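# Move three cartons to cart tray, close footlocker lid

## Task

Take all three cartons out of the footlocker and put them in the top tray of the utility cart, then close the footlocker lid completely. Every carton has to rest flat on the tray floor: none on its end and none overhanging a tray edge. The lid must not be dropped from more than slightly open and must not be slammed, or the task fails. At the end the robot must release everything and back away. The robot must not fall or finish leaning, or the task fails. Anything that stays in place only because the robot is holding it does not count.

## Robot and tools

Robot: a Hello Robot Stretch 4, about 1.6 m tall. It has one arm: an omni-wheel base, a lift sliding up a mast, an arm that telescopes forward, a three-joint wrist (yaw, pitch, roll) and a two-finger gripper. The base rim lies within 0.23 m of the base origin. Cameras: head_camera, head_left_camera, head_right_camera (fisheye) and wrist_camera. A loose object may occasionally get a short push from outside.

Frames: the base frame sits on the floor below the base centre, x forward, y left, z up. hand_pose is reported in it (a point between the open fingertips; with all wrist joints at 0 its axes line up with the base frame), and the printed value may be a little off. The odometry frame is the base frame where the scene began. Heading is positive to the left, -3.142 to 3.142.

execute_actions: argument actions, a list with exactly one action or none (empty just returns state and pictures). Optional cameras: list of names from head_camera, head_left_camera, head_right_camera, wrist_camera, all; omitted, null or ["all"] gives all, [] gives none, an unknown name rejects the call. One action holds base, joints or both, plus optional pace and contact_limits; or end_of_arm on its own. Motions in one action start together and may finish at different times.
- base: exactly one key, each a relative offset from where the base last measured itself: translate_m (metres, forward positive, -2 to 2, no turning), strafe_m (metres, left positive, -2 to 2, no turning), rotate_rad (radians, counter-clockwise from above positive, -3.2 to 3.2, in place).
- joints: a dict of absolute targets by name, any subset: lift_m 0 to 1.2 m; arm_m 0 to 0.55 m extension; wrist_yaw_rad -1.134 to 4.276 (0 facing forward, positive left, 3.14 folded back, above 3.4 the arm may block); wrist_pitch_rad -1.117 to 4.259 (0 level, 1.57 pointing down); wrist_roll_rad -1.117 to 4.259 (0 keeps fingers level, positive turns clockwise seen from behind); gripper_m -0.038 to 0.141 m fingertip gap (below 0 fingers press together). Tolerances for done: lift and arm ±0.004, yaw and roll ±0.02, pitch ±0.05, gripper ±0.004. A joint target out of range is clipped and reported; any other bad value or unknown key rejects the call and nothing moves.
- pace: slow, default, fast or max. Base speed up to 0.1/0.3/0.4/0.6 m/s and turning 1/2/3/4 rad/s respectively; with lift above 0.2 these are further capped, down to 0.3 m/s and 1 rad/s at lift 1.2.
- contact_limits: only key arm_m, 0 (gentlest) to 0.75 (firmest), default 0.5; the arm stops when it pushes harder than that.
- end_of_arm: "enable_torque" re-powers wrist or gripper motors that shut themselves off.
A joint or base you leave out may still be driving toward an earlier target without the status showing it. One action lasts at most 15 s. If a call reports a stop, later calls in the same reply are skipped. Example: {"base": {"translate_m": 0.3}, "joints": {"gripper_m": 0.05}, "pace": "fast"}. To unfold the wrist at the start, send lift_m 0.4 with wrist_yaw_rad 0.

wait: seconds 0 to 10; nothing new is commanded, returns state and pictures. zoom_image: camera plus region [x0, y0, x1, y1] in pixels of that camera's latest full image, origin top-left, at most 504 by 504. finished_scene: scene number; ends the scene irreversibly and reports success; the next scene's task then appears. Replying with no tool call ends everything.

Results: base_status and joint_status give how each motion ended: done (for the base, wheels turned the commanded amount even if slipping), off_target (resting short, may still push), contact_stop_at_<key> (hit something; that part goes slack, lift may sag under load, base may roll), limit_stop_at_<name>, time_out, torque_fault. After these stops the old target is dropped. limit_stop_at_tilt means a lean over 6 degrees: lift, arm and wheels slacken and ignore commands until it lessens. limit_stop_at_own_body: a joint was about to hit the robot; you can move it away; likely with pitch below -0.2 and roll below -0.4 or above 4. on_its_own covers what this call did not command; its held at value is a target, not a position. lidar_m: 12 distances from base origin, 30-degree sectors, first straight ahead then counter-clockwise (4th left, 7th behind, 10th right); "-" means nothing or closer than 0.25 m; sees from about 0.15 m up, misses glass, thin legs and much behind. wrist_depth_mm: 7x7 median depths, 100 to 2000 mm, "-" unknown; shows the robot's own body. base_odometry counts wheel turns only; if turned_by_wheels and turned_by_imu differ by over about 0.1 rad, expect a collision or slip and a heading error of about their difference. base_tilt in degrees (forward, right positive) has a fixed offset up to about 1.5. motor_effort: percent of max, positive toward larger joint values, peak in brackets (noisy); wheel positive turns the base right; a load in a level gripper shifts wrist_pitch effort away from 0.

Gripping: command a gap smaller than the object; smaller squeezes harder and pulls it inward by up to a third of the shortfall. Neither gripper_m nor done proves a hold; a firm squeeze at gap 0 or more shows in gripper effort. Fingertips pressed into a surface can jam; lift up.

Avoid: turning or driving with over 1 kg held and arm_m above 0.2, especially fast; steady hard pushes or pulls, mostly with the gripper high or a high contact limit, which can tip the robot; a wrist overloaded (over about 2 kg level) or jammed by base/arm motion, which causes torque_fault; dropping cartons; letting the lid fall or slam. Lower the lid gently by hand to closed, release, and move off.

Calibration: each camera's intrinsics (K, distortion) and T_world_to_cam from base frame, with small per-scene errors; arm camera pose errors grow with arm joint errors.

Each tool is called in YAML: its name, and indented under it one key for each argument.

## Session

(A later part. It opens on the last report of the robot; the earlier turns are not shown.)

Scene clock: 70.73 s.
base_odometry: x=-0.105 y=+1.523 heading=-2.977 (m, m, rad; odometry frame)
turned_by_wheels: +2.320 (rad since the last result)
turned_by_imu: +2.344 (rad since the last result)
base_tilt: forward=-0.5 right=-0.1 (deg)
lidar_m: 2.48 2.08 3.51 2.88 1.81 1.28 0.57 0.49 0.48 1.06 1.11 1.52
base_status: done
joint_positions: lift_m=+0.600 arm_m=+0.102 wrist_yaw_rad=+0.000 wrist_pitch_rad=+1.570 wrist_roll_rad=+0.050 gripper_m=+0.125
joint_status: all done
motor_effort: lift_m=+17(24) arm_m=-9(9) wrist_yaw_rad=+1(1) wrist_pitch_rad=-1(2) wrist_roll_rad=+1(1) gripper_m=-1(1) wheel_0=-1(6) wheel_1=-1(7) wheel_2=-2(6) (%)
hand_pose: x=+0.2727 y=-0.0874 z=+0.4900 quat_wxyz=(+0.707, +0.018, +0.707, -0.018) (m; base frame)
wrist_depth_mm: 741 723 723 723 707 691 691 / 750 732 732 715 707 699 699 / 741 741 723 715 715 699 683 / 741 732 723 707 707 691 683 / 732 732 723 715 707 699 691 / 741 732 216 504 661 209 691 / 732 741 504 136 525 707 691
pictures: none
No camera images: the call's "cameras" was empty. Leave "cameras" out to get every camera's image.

execute_actions:
  actions:
    - {"base":{"strafe_m":1.709},"pace":"max"}
  cameras: []

execute_actions:
  actions:
    - {"base":{"translate_m":1.51},"joints":{"arm_m":0.446,"wrist_roll_rad":-0.42,"gripper_m":0.14},"pace":"max"}
  cameras: ["wrist_camera"]

Scene clock: 75.83 s.
base_odometry: x=+0.174 y=-0.163 heading=-2.977 (m, m, rad; odometry frame)
turned_by_wheels: +0.000 (rad since the last result)
turned_by_imu: -0.004 (rad since the last result)
base_tilt: forward=-0.6 right=+0.0 (deg)
lidar_m: 1.84 2.56 1.22 1.16 1.25 1.30 1.24 1.32 1.80 1.96 2.88 1.90
base_status: done
joint_positions: lift_m=+0.600 arm_m=+0.102 wrist_yaw_rad=+0.000 wrist_pitch_rad=+1.570 wrist_roll_rad=+0.050 gripper_m=+0.125
joint_status: not commanded
motor_effort: lift_m=+17(17) arm_m=-9(9) wrist_yaw_rad=+0(2) wrist_pitch_rad=-1(1) wrist_roll_rad=+0(1) gripper_m=+0(2) wheel_0=+1(12) wheel_1=-2(11) wheel_2=-1(2) (%)
hand_pose: x=+0.2727 y=-0.0874 z=+0.4900 quat_wxyz=(+0.707, +0.018, +0.707, -0.018) (m; base frame)
wrist_depth_mm: 732 741 741 715 699 691 691 / 741 741 715 715 707 707 699 / 741 732 723 707 707 699 699 / 741 732 723 715 707 699 691 / 750 741 723 707 707 707 683 / 750 750 216 500 654 208 691 / 750 732 504 136 535 699 691
pictures: none
No camera images: the call's "cameras" was empty. Leave "cameras" out to get every camera's image.

Scene clock: 80.47 s.
base_odometry: x=-1.315 y=-0.410 heading=-2.977 (m, m, rad; odometry frame)
turned_by_wheels: +0.000 (rad since the last result)
turned_by_imu: -0.001 (rad since the last result)
base_tilt: forward=-0.5 right=-0.2 (deg)
lidar_m: 0.31 1.00 1.37 1.98 1.54 1.66 2.77 2.73 2.76 2.76 0.46 0.33
base_status: done
joint_positions: lift_m=+0.600 arm_m=+0.444 wrist_yaw_rad=+0.000 wrist_pitch_rad=+1.570 wrist_roll_rad=-0.420 gripper_m=+0.140
joint_status: all done
motor_effort: lift_m=+17(17) arm_m=+9(13) wrist_yaw_rad=+1(2) wrist_pitch_rad=-1(2) wrist_roll_rad=+0(5) gripper_m=+0(5) wheel_0=-1(1) wheel_1=+0(6) wheel_2=+1(11) (%)
hand_pose: x=+0.6157 y=-0.0874 z=+0.4900 quat_wxyz=(+0.692, -0.147, +0.691, +0.147) (m; base frame)
wrist_depth_mm: 732 732 723 332 291 260 239 / 741 732 723 415 357 309 277 / 750 732 715 691 539 370 338 / 741 732 554 691 699 676 459 / 741 723 580 580 683 668 668 / 732 732 492 691 691 206 654 / 759 741 580 141 683 676 615
pictures: wrist_camera
camera_calibration (this result's frames):
wrist_camera: T_world_to_cam=[[0.415635, -0.908248, -0.0483017, -0.302065], [-0.909494, -0.415511, -0.013043, 0.591511], [-0.00822363, 0.0493513, -0.998748, 0.727553], [0, 0, 0, 1]] pos_world=[0.669508, -0.0644759, 0.719766]
Images, in order (width x height): wrist_camera 616x392.

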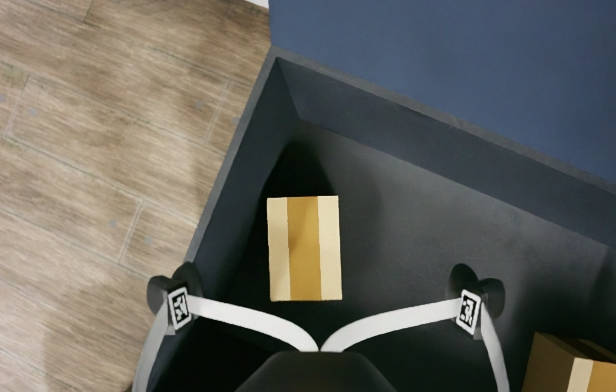

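execute_actions:
  actions:
    - {"base":{"strafe_m":0.019},"joints":{"arm_m":0.422,"wrist_roll_rad":-0.44,"gripper_m":0.135}}
  cameras: []

execute_actions:
  actions:
    - {"joints":{"lift_m":0.29}}
  cameras: ["wrist_camera"]

Scene clock: 81.37 s.
base_odometry: x=-1.312 y=-0.429 heading=-2.977 (m, m, rad; odometry frame)
turned_by_wheels: +0.000 (rad since the last result)
turned_by_imu: +0.000 (rad since the last result)
base_tilt: forward=-0.6 right=-0.2 (deg)
lidar_m: 0.34 0.97 1.35 1.96 1.52 1.64 2.79 2.77 2.77 2.78 0.47 0.35
base_status: done
joint_positions: lift_m=+0.600 arm_m=+0.424 wrist_yaw_rad=+0.000 wrist_pitch_rad=+1.570 wrist_roll_rad=-0.439 gripper_m=+0.135
joint_status: all done
motor_effort: lift_m=+17(17) arm_m=-9(13) wrist_yaw_rad=+0(1) wrist_pitch_rad=-1(1) wrist_roll_rad=-1(2) gripper_m=+2(2) wheel_0=+0(10) wheel_1=-1(4) wheel_2=+0(2) (%)
hand_pose: x=+0.5947 y=-0.0874 z=+0.4900 quat_wxyz=(+0.690, -0.154, +0.690, +0.154) (m; base frame)
wrist_depth_mm: 741 732 732 375 319 282 259 / 750 741 723 455 377 336 298 / 732 732 723 683 627 433 364 / 750 732 723 580 676 668 525 / 741 732 549 559 683 676 676 / 732 723 407 691 683 205 668 / 741 732 530 139 676 676 615
pictures: none
No camera images: the call's "cameras" was empty. Leave "cameras" out to get every camera's image.

Scene clock: 83.67 s.
base_odometry: x=-1.312 y=-0.429 heading=-2.977 (m, m, rad; odometry frame)
turned_by_wheels: +0.000 (rad since the last result)
turned_by_imu: -0.001 (rad since the last result)
base_tilt: forward=-0.5 right=-0.1 (deg)
lidar_m: 0.31 1.00 1.38 1.95 1.52 1.63 2.78 2.77 2.77 2.76 0.49 0.34
base_status: not commanded
joint_positions: lift_m=+0.290 arm_m=+0.424 wrist_yaw_rad=+0.000 wrist_pitch_rad=+1.570 wrist_roll_rad=-0.439 gripper_m=+0.135
joint_status: all done
motor_effort: lift_m=+16(15) arm_m=-9(9) wrist_yaw_rad=+1(1) wrist_pitch_rad=-1(1) wrist_roll_rad=-1(1) gripper_m=-1(2) wheel_0=+0(0) wheel_1=-1(1) wheel_2=+0(0) (%)
hand_pose: x=+0.5947 y=-0.0874 z=+0.1801 quat_wxyz=(+0.690, -0.154, +0.690, +0.154) (m; base frame)
wrist_depth_mm: - 122 184 301 270 228 200 / 107 135 213 377 375 294 252 / 111 150 252 377 377 370 340 / 117 169 266 265 377 373 368 / 128 193 289 262 370 370 366 / 141 201 264 262 260 205 364 / 156 230 389 139 373 373 368
pictures: wrist_camera
camera_calibration (this result's frames):
wrist_camera: T_world_to_cam=[[0.433384, -0.899912, -0.0483452, -0.318143], [-0.901161, -0.433292, -0.012911, 0.561875], [-0.00932877, 0.0491622, -0.998747, 0.418494], [0, 0, 0, 1]] pos_world=[0.648122, -0.0634186, 0.409844]
Images, in order (width x height): wrist_camera 616x392.

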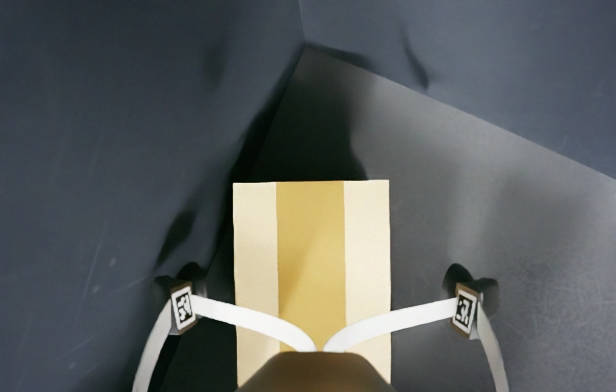

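execute_actions:
  actions:
    - {"joints":{"arm_m":0.408}}
  cameras: []

execute_actions:
  actions:
    - {"joints":{"lift_m":0.205},"pace":"slow"}
  cameras: []

execute_actions:
  actions:
    - {"joints":{"gripper_m":0.06}}
  cameras: ["wrist_camera"]

execute_actions:
  actions:
    - {"joints":{"lift_m":0.6}}
  cameras: []

execute_actions:
  actions:
    - {"base":{"translate_m":-1.634},"joints":{"arm_m":0.1,"wrist_roll_rad":0.05},"pace":"max"}
  cameras: []

execute_actions:
  actions:
    - {"base":{"strafe_m":-1.614},"joints":{"lift_m":1.13},"pace":"max"}
  cameras: []

execute_actions:
  actions:
    - {"base":{"rotate_rad":-2.32},"pace":"fast"}
  cameras: []

execute_actions:
  actions:
    - {"joints":{"arm_m":0.55}}
  cameras: ["wrist_camera"]

Scene clock: 84.60 s.
base_odometry: x=-1.312 y=-0.429 heading=-2.977 (m, m, rad; odometry frame)
turned_by_wheels: +0.000 (rad since the last result)
turned_by_imu: +0.000 (rad since the last result)
base_tilt: forward=-0.6 right=-0.1 (deg)
lidar_m: 0.33 0.99 1.38 1.95 1.50 1.63 2.77 2.77 2.78 2.78 0.47 0.34
base_status: not commanded
joint_positions: lift_m=+0.290 arm_m=+0.410 wrist_yaw_rad=+0.000 wrist_pitch_rad=+1.570 wrist_roll_rad=-0.439 gripper_m=+0.135
joint_status: all done
motor_effort: lift_m=+16(16) arm_m=-9(8) wrist_yaw_rad=+0(1) wrist_pitch_rad=-1(1) wrist_roll_rad=-1(1) gripper_m=-4(1) wheel_0=+0(0) wheel_1=-1(1) wheel_2=+0(0) (%)
hand_pose: x=+0.5807 y=-0.0874 z=+0.1801 quat_wxyz=(+0.690, -0.154, +0.690, +0.154) (m; base frame)
wrist_depth_mm: - 122 183 322 297 251 221 / 106 134 213 379 373 324 277 / 111 150 252 384 375 373 364 / 117 169 265 262 260 373 368 / 128 192 286 262 262 373 368 / 141 200 265 262 259 206 368 / 157 229 384 140 260 370 368
pictures: none
No camera images: the call's "cameras" was empty. Leave "cameras" out to get every camera's image.

Scene clock: 86.20 s.
base_odometry: x=-1.312 y=-0.429 heading=-2.977 (m, m, rad; odometry frame)
turned_by_wheels: +0.000 (rad since the last result)
turned_by_imu: -0.001 (rad since the last result)
base_tilt: forward=-0.6 right=-0.1 (deg)
lidar_m: 0.33 1.00 1.36 1.96 1.52 1.64 2.76 2.78 2.77 2.78 0.48 0.34
base_status: not commanded
joint_positions: lift_m=+0.206 arm_m=+0.410 wrist_yaw_rad=+0.000 wrist_pitch_rad=+1.571 wrist_roll_rad=-0.440 gripper_m=+0.135
joint_status: all done
motor_effort: lift_m=+13(15) arm_m=-9(9) wrist_yaw_rad=+0(0) wrist_pitch_rad=-3(4) wrist_roll_rad=+0(1) gripper_m=+0(0) wheel_0=+0(0) wheel_1=-1(1) wheel_2=+0(0) (%)
hand_pose: x=+0.5805 y=-0.0874 z=+0.0953 quat_wxyz=(+0.690, -0.154, +0.690, +0.154) (m; base frame)
wrist_depth_mm: - 122 182 296 290 250 222 / 106 134 212 298 294 290 274 / 111 149 225 296 291 289 286 / 116 168 181 178 177 289 286 / 127 192 181 179 177 290 286 / 140 193 180 178 177 195 287 / 156 237 182 139 176 290 287
pictures: none
No camera images: the call's "cameras" was empty. Leave "cameras" out to get every camera's image.

Scene clock: 87.93 s.
base_odometry: x=-1.312 y=-0.429 heading=-2.977 (m, m, rad; odometry frame)
turned_by_wheels: +0.000 (rad since the last result)
turned_by_imu: -0.001 (rad since the last result)
base_tilt: forward=-0.6 right=-0.1 (deg)
lidar_m: 0.33 1.00 1.37 1.96 1.52 1.62 2.77 2.77 2.77 2.77 0.49 0.36
base_status: not commanded
joint_positions: lift_m=+0.205 arm_m=+0.410 wrist_yaw_rad=+0.000 wrist_pitch_rad=+1.570 wrist_roll_rad=-0.440 gripper_m=+0.061
joint_status: all done
motor_effort: lift_m=+17(16) arm_m=-9(9) wrist_yaw_rad=+1(1) wrist_pitch_rad=-1(3) wrist_roll_rad=-1(0) gripper_m=-26(23) wheel_0=+0(0) wheel_1=-1(1) wheel_2=+0(0) (%)
hand_pose: x=+0.5807 y=-0.0874 z=+0.0950 quat_wxyz=(+0.690, -0.154, +0.690, +0.154) (m; base frame)
wrist_depth_mm: - 122 183 293 289 252 222 / 106 134 211 294 290 286 278 / 111 150 211 293 291 287 283 / 117 168 171 168 167 287 285 / 128 193 171 169 167 287 285 / 140 184 171 169 167 181 285 / 156 253 171 167 166 289 283
pictures: wrist_camera
camera_calibration (this result's frames):
wrist_camera: T_world_to_cam=[[0.433562, -0.899828, -0.0483041, -0.316292], [-0.901076, -0.433466, -0.0129959, 0.548115], [-0.00924406, 0.0491602, -0.998748, 0.333366], [0, 0, 0, 1]] pos_world=[0.634107, -0.0634083, 0.324794]
Images, in order (width x height): wrist_camera 616x392.

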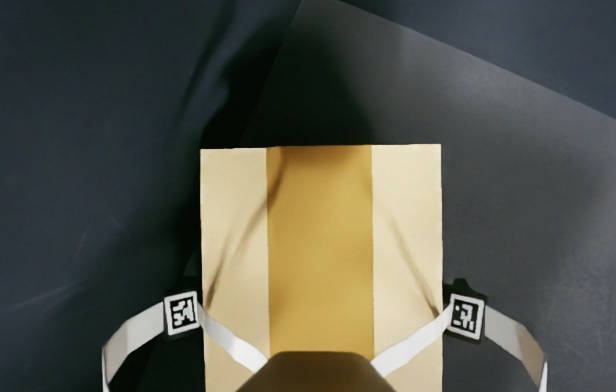

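Scene clock: 90.53 s.
base_odometry: x=-1.312 y=-0.429 heading=-2.977 (m, m, rad; odometry frame)
turned_by_wheels: +0.000 (rad since the last result)
turned_by_imu: -0.001 (rad since the last result)
base_tilt: forward=-0.5 right=-0.1 (deg)
lidar_m: 0.33 1.00 1.35 1.95 1.53 1.63 2.77 2.77 2.78 2.77 0.46 0.34
base_status: not commanded
joint_positions: lift_m=+0.600 arm_m=+0.410 wrist_yaw_rad=+0.000 wrist_pitch_rad=+1.570 wrist_roll_rad=-0.440 gripper_m=+0.061
joint_status: all done
motor_effort: lift_m=+26(27) arm_m=-9(9) wrist_yaw_rad=+1(1) wrist_pitch_rad=-1(1) wrist_roll_rad=+0(0) gripper_m=-23(24) wheel_0=+0(0) wheel_1=-1(1) wheel_2=+0(0) (%)
hand_pose: x=+0.5807 y=-0.0874 z=+0.4893 quat_wxyz=(+0.690, -0.154, +0.690, +0.154) (m; base frame)
wrist_depth_mm: 750 741 715 387 336 301 273 / 750 732 723 484 418 355 317 / 750 732 723 421 530 473 382 / 741 732 171 168 167 661 580 / 741 732 171 169 167 668 668 / 741 732 171 169 167 182 661 / 750 723 171 167 166 676 591
pictures: none
No camera images: the call's "cameras" was empty. Leave "cameras" out to get every camera's image.

Scene clock: 95.50 s.
base_odometry: x=+0.300 y=-0.162 heading=-2.977 (m, m, rad; odometry frame)
turned_by_wheels: +0.000 (rad since the last result)
turned_by_imu: -0.003 (rad since the last result)
base_tilt: forward=-0.5 right=-0.1 (deg)
lidar_m: 1.95 2.70 1.20 1.15 1.21 1.17 1.13 1.20 1.62 1.87 2.90 2.03
base_status: done
joint_positions: lift_m=+0.600 arm_m=+0.102 wrist_yaw_rad=+0.000 wrist_pitch_rad=+1.570 wrist_roll_rad=+0.050 gripper_m=+0.061
joint_status: all done
motor_effort: lift_m=+25(26) arm_m=-9(10) wrist_yaw_rad=+2(1) wrist_pitch_rad=-1(1) wrist_roll_rad=+1(7) gripper_m=-23(23) wheel_0=-1(4) wheel_1=+1(7) wheel_2=+0(10) (%)
hand_pose: x=+0.2726 y=-0.0874 z=+0.4893 quat_wxyz=(+0.707, +0.018, +0.707, -0.018) (m; base frame)
wrist_depth_mm: 741 723 715 707 699 699 699 / 741 732 707 715 699 699 699 / 741 732 732 715 699 707 699 / 741 723 171 169 167 691 691 / 750 741 171 168 167 691 691 / 741 732 171 168 167 182 683 / 741 634 171 167 166 699 691
pictures: none
No camera images: the call's "cameras" was empty. Leave "cameras" out to get every camera's image.

Scene clock: 100.20 s.
base_odometry: x=+0.036 y=+1.430 heading=-2.977 (m, m, rad; odometry frame)
turned_by_wheels: +0.000 (rad since the last result)
turned_by_imu: -0.001 (rad since the last result)
base_tilt: forward=-0.6 right=-0.1 (deg)
lidar_m: 2.60 2.15 3.67 2.76 1.62 1.12 0.53 0.48 0.48 1.17 1.24 1.68
base_status: done
joint_positions: lift_m=+1.130 arm_m=+0.102 wrist_yaw_rad=+0.000 wrist_pitch_rad=+1.570 wrist_roll_rad=+0.050 gripper_m=+0.061
joint_status: all done
motor_effort: lift_m=+24(29) arm_m=-8(8) wrist_yaw_rad=+3(1) wrist_pitch_rad=-1(1) wrist_roll_rad=+2(2) gripper_m=-24(25) wheel_0=-1(11) wheel_1=+1(10) wheel_2=+1(0) (%)
hand_pose: x=+0.2726 y=-0.0874 z=+1.0194 quat_wxyz=(+0.707, +0.018, +0.707, -0.018) (m; base frame)
wrist_depth_mm: 1281 1281 1255 1255 1229 1229 1205 / 1255 1281 1255 1229 1229 1205 1205 / 1308 1229 1255 1255 1205 1182 1205 / 1308 1281 172 168 167 1229 1205 / 1255 1281 171 168 167 1205 1205 / 1281 1308 171 169 167 181 1205 / 1308 1281 171 168 167 1182 1182
pictures: none
No camera images: the call's "cameras" was empty. Leave "cameras" out to get every camera's image.

Scene clock: 103.40 s.
base_odometry: x=+0.036 y=+1.431 heading=+0.986 (m, m, rad; odometry frame)
turned_by_wheels: -2.320 (rad since the last result)
turned_by_imu: -2.346 (rad since the last result)
base_tilt: forward=-0.6 right=-0.1 (deg)
lidar_m: 0.34 0.51 1.19 1.41 2.52 2.16 2.39 2.77 2.15 1.26 1.10 0.51
base_status: done
joint_positions: lift_m=+1.130 arm_m=+0.102 wrist_yaw_rad=+0.000 wrist_pitch_rad=+1.570 wrist_roll_rad=+0.050 gripper_m=+0.061
joint_status: not commanded
motor_effort: lift_m=+24(24) arm_m=-8(8) wrist_yaw_rad=+1(2) wrist_pitch_rad=-1(1) wrist_roll_rad=+2(1) gripper_m=-27(24) wheel_0=+2(8) wheel_1=+1(5) wheel_2=+2(7) (%)
hand_pose: x=+0.2727 y=-0.0874 z=+1.0194 quat_wxyz=(+0.707, +0.018, +0.707, -0.018) (m; base frame)
wrist_depth_mm: 421 455 452 445 442 439 410 / 1255 591 778 768 750 574 1205 / 1281 1255 931 732 723 1229 1205 / 1255 1281 171 169 167 1205 1229 / 1255 1255 171 169 168 1255 1205 / 1308 1255 171 168 167 181 1229 / 1308 1281 171 167 167 1182 1160
pictures: none
No camera images: the call's "cameras" was empty. Leave "cameras" out to get every camera's image.

Scene clock: 105.80 s.
base_odometry: x=+0.036 y=+1.431 heading=+0.986 (m, m, rad; odometry frame)
turned_by_wheels: +0.000 (rad since the last result)
turned_by_imu: -0.001 (rad since the last result)
base_tilt: forward=-0.6 right=-0.1 (deg)
lidar_m: 0.47 0.52 1.17 1.42 2.53 2.15 2.35 2.76 2.16 1.26 1.08 0.50
base_status: not commanded
joint_positions: lift_m=+1.130 arm_m=+0.548 wrist_yaw_rad=+0.000 wrist_pitch_rad=+1.570 wrist_roll_rad=+0.050 gripper_m=+0.061
joint_status: all done
motor_effort: lift_m=+24(24) arm_m=+9(13) wrist_yaw_rad=+0(1) wrist_pitch_rad=+0(2) wrist_roll_rad=+2(1) gripper_m=-22(23) wheel_0=+3(3) wheel_1=+1(1) wheel_2=+2(2) (%)
hand_pose: x=+0.7191 y=-0.0874 z=+1.0194 quat_wxyz=(+0.707, +0.017, +0.707, -0.017) (m; base frame)
wrist_depth_mm: 778 878 1160 1255 1042 569 647 / 609 459 449 449 442 436 433 / 661 459 455 445 442 439 430 / 741 342 171 169 167 436 433 / 831 336 171 169 167 436 433 / 878 334 171 169 167 181 436 / 439 338 171 167 166 433 430
pictures: wrist_camera
camera_calibration (this result's frames):
wrist_camera: T_world_to_cam=[[-0.0400841, -0.998008, -0.0487229, 0.00079799], [-0.999081, 0.0407738, -0.013244, 0.79697], [0.0152042, 0.0481472, -0.998725, 1.24017], [0, 0, 0, 1]] pos_world=[0.777413, -0.0914098, 1.24918]
Images, in order (width x height): wrist_camera 616x392.

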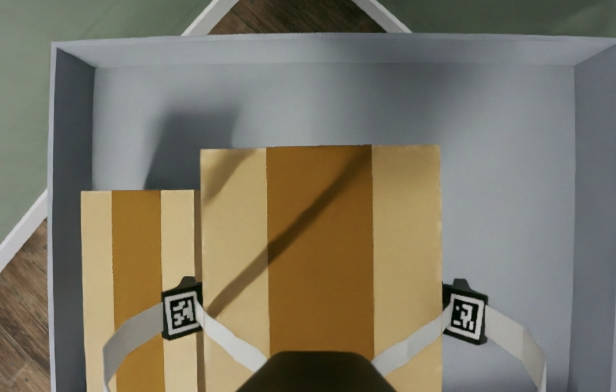

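execute_actions:
  actions:
    - {"joints":{"lift_m":0.981},"pace":"slow"}
  cameras: []

execute_actions:
  actions:
    - {"joints":{"gripper_m":0.122}}
  cameras: []

execute_actions:
  actions:
    - {"joints":{"lift_m":1.08}}
  cameras: []

execute_actions:
  actions:
    - {"joints":{"arm_m":0.1},"pace":"fast"}
  cameras: []

execute_actions:
  actions:
    - {"base":{"rotate_rad":2.32},"joints":{"lift_m":0.6},"pace":"fast"}
  cameras: []

execute_actions:
  actions:
    - {"base":{"strafe_m":1.085},"pace":"max"}
  cameras: []

execute_actions:
  actions:
    - {"base":{"translate_m":1.634},"joints":{"arm_m":0.353,"wrist_roll_rad":-0.22,"gripper_m":0.135},"pace":"max"}
  cameras: ["wrist_camera"]

Scene clock: 108.03 s.
base_odometry: x=+0.036 y=+1.431 heading=+0.986 (m, m, rad; odometry frame)
turned_by_wheels: +0.000 (rad since the last result)
turned_by_imu: -0.001 (rad since the last result)
base_tilt: forward=-0.5 right=-0.1 (deg)
lidar_m: 0.48 0.53 1.17 1.39 2.52 2.15 2.35 2.77 2.15 1.25 1.10 0.48
base_status: not commanded
joint_positions: lift_m=+0.981 arm_m=+0.548 wrist_yaw_rad=+0.000 wrist_pitch_rad=+1.570 wrist_roll_rad=+0.050 gripper_m=+0.061
joint_status: all done
motor_effort: lift_m=+17(25) arm_m=+9(9) wrist_yaw_rad=+0(1) wrist_pitch_rad=+0(0) wrist_roll_rad=+2(1) gripper_m=-23(23) wheel_0=+2(3) wheel_1=+1(1) wheel_2=+2(2) (%)
hand_pose: x=+0.7190 y=-0.0874 z=+0.8710 quat_wxyz=(+0.707, +0.017, +0.707, -0.017) (m; base frame)
wrist_depth_mm: 309 306 301 297 296 290 287 / 307 307 303 298 296 293 290 / 309 304 301 297 294 291 290 / 188 260 171 169 167 291 289 / 187 226 171 169 168 293 290 / 188 197 170 168 167 181 289 / 188 214 171 167 166 290 289
pictures: none
No camera images: the call's "cameras" was empty. Leave "cameras" out to get every camera's image.

Scene clock: 109.57 s.
base_odometry: x=+0.036 y=+1.431 heading=+0.986 (m, m, rad; odometry frame)
turned_by_wheels: +0.000 (rad since the last result)
turned_by_imu: -0.001 (rad since the last result)
base_tilt: forward=-0.5 right=-0.2 (deg)
lidar_m: 0.47 0.50 1.19 1.42 2.55 2.14 2.37 2.77 2.12 1.26 1.09 0.48
base_status: not commanded
joint_positions: lift_m=+0.981 arm_m=+0.548 wrist_yaw_rad=+0.000 wrist_pitch_rad=+1.571 wrist_roll_rad=+0.050 gripper_m=+0.122
joint_status: all done
motor_effort: lift_m=+17(17) arm_m=+9(9) wrist_yaw_rad=+1(0) wrist_pitch_rad=-4(3) wrist_roll_rad=+2(2) gripper_m=-1(22) wheel_0=+3(3) wheel_1=+1(1) wheel_2=+2(2) (%)
hand_pose: x=+0.7186 y=-0.0874 z=+0.8710 quat_wxyz=(+0.707, +0.018, +0.707, -0.018) (m; base frame)
wrist_depth_mm: 310 309 304 301 298 294 289 / 314 309 304 301 298 296 291 / 310 309 304 298 297 294 290 / 189 263 185 182 181 293 291 / 190 227 185 182 181 294 291 / 190 209 185 182 180 208 291 / 190 209 185 138 181 293 290
pictures: none
No camera images: the call's "cameras" was empty. Leave "cameras" out to get every camera's image.

Scene clock: 111.00 s.
base_odometry: x=+0.036 y=+1.431 heading=+0.986 (m, m, rad; odometry frame)
turned_by_wheels: +0.000 (rad since the last result)
turned_by_imu: -0.001 (rad since the last result)
base_tilt: forward=-0.5 right=-0.1 (deg)
lidar_m: 0.47 0.48 1.19 1.39 2.52 2.14 2.38 2.77 2.14 1.26 1.08 0.49
base_status: not commanded
joint_positions: lift_m=+1.080 arm_m=+0.548 wrist_yaw_rad=+0.000 wrist_pitch_rad=+1.570 wrist_roll_rad=+0.050 gripper_m=+0.122
joint_status: all done
motor_effort: lift_m=+25(27) arm_m=+9(9) wrist_yaw_rad=+1(2) wrist_pitch_rad=-2(4) wrist_roll_rad=+1(1) gripper_m=+0(2) wheel_0=+2(3) wheel_1=+1(1) wheel_2=+2(2) (%)
hand_pose: x=+0.7189 y=-0.0874 z=+0.9693 quat_wxyz=(+0.707, +0.018, +0.707, -0.018) (m; base frame)
wrist_depth_mm: 370 373 377 377 373 351 347 / 382 407 402 397 394 389 382 / 389 410 404 399 392 384 384 / 349 287 402 278 278 389 384 / 290 285 373 278 277 392 387 / 290 286 198 279 277 208 387 / 291 287 366 135 389 387 384
pictures: none
No camera images: the call's "cameras" was empty. Leave "cameras" out to get every camera's image.

Scene clock: 113.00 s.
base_odometry: x=+0.036 y=+1.431 heading=+0.986 (m, m, rad; odometry frame)
turned_by_wheels: +0.000 (rad since the last result)
turned_by_imu: -0.001 (rad since the last result)
base_tilt: forward=-0.6 right=-0.2 (deg)
lidar_m: 0.46 0.49 1.19 1.42 2.55 2.17 2.36 2.77 2.15 1.25 1.06 0.49
base_status: not commanded
joint_positions: lift_m=+1.080 arm_m=+0.102 wrist_yaw_rad=+0.000 wrist_pitch_rad=+1.570 wrist_roll_rad=+0.050 gripper_m=+0.122
joint_status: all done
motor_effort: lift_m=+25(25) arm_m=-9(10) wrist_yaw_rad=+3(0) wrist_pitch_rad=-2(2) wrist_roll_rad=+1(1) gripper_m=-1(1) wheel_0=+3(3) wheel_1=+1(1) wheel_2=+2(2) (%)
hand_pose: x=+0.2726 y=-0.0874 z=+0.9693 quat_wxyz=(+0.707, +0.018, +0.707, -0.018) (m; base frame)
wrist_depth_mm: 384 373 392 387 387 364 357 / 1255 668 723 723 715 707 1160 / 1255 1229 1205 1060 1025 1160 1138 / 1229 1255 1205 1205 1182 1182 1160 / 1229 1182 1205 991 1182 1182 1160 / 1229 1229 198 991 976 209 1160 / 1229 1205 1205 135 1182 1160 1138
pictures: none
No camera images: the call's "cameras" was empty. Leave "cameras" out to get every camera's image.

Scene clock: 116.00 s.
base_odometry: x=+0.036 y=+1.430 heading=-2.977 (m, m, rad; odometry frame)
turned_by_wheels: +2.320 (rad since the last result)
turned_by_imu: +2.344 (rad since the last result)
base_tilt: forward=-0.5 right=-0.2 (deg)
lidar_m: 2.58 2.15 3.67 2.78 1.65 1.16 0.55 0.46 0.48 1.17 1.23 1.67
base_status: done
joint_positions: lift_m=+0.600 arm_m=+0.102 wrist_yaw_rad=+0.000 wrist_pitch_rad=+1.570 wrist_roll_rad=+0.050 gripper_m=+0.122
joint_status: all done
motor_effort: lift_m=+16(23) arm_m=-9(9) wrist_yaw_rad=+0(1) wrist_pitch_rad=-1(1) wrist_roll_rad=+1(1) gripper_m=-2(2) wheel_0=-1(8) wheel_1=-2(6) wheel_2=+0(2) (%)
hand_pose: x=+0.2727 y=-0.0874 z=+0.4901 quat_wxyz=(+0.707, +0.018, +0.707, -0.018) (m; base frame)
wrist_depth_mm: 750 732 715 715 707 707 691 / 741 723 723 707 707 707 691 / 741 732 723 715 707 699 683 / 741 723 723 723 707 707 691 / 750 732 723 715 715 699 691 / 741 732 198 504 603 209 699 / 741 732 512 135 535 699 691
pictures: none
No camera images: the call's "cameras" was empty. Leave "cameras" out to get every camera's image.

Scene clock: 119.67 s.
base_odometry: x=+0.214 y=+0.360 heading=-2.977 (m, m, rad; odometry frame)
turned_by_wheels: +0.000 (rad since the last result)
turned_by_imu: -0.003 (rad since the last result)
base_tilt: forward=-0.5 right=-0.2 (deg)
lidar_m: 1.96 2.05 1.75 1.67 1.63 1.20 1.14 1.18 1.30 1.44 2.36 2.70
base_status: done
joint_positions: lift_m=+0.600 arm_m=+0.102 wrist_yaw_rad=+0.000 wrist_pitch_rad=+1.570 wrist_roll_rad=+0.050 gripper_m=+0.122
joint_status: not commanded
motor_effort: lift_m=+17(17) arm_m=-9(9) wrist_yaw_rad=+2(0) wrist_pitch_rad=-1(1) wrist_roll_rad=+1(1) gripper_m=+0(0) wheel_0=+2(9) wheel_1=-2(12) wheel_2=+1(4) (%)
hand_pose: x=+0.2727 y=-0.0874 z=+0.4900 quat_wxyz=(+0.707, +0.018, +0.707, -0.018) (m; base frame)
wrist_depth_mm: 741 723 715 715 707 683 699 / 741 732 715 715 707 691 683 / 741 723 707 715 707 699 691 / 741 732 723 707 715 699 691 / 732 741 715 715 699 691 691 / 741 732 198 500 603 208 691 / 732 741 517 135 530 699 691
pictures: none
No camera images: the call's "cameras" was empty. Leave "cameras" out to get every camera's image.

Scene clock: 124.57 s.
base_odometry: x=-1.398 y=+0.092 heading=-2.977 (m, m, rad; odometry frame)
turned_by_wheels: +0.000 (rad since the last result)
turned_by_imu: -0.001 (rad since the last result)
base_tilt: forward=-0.5 right=-0.1 (deg)
lidar_m: 0.33 0.35 0.46 2.49 1.97 2.45 2.79 2.42 2.36 2.24 1.42 0.35
base_status: done
joint_positions: lift_m=+0.600 arm_m=+0.351 wrist_yaw_rad=+0.000 wrist_pitch_rad=+1.570 wrist_roll_rad=-0.220 gripper_m=+0.135
joint_status: all done
motor_effort: lift_m=+17(17) arm_m=+9(10) wrist_yaw_rad=+0(3) wrist_pitch_rad=-1(2) wrist_roll_rad=-1(4) gripper_m=-4(3) wheel_0=-1(9) wheel_1=-1(7) wheel_2=+0(14) (%)
hand_pose: x=+0.5226 y=-0.0874 z=+0.4900 quat_wxyz=(+0.703, -0.078, +0.703, +0.078) (m; base frame)
wrist_depth_mm: 676 627 539 480 436 399 683 / 723 707 699 691 640 462 691 / 715 707 707 691 676 473 691 / 723 715 699 574 691 477 683 / 715 715 699 574 621 699 691 / 473 500 508 569 530 204 683 / 574 399 433 140 477 691 699
pictures: wrist_camera
camera_calibration (this result's frames):
wrist_camera: T_world_to_cam=[[0.226775, -0.972739, -0.0484986, -0.170239], [-0.973946, -0.226409, -0.0129968, 0.557097], [0.00166205, 0.0501823, -0.998739, 0.721675], [0, 0, 0, 1]] pos_world=[0.579988, -0.075682, 0.719749]
Images, in order (width x height): wrist_camera 616x392.

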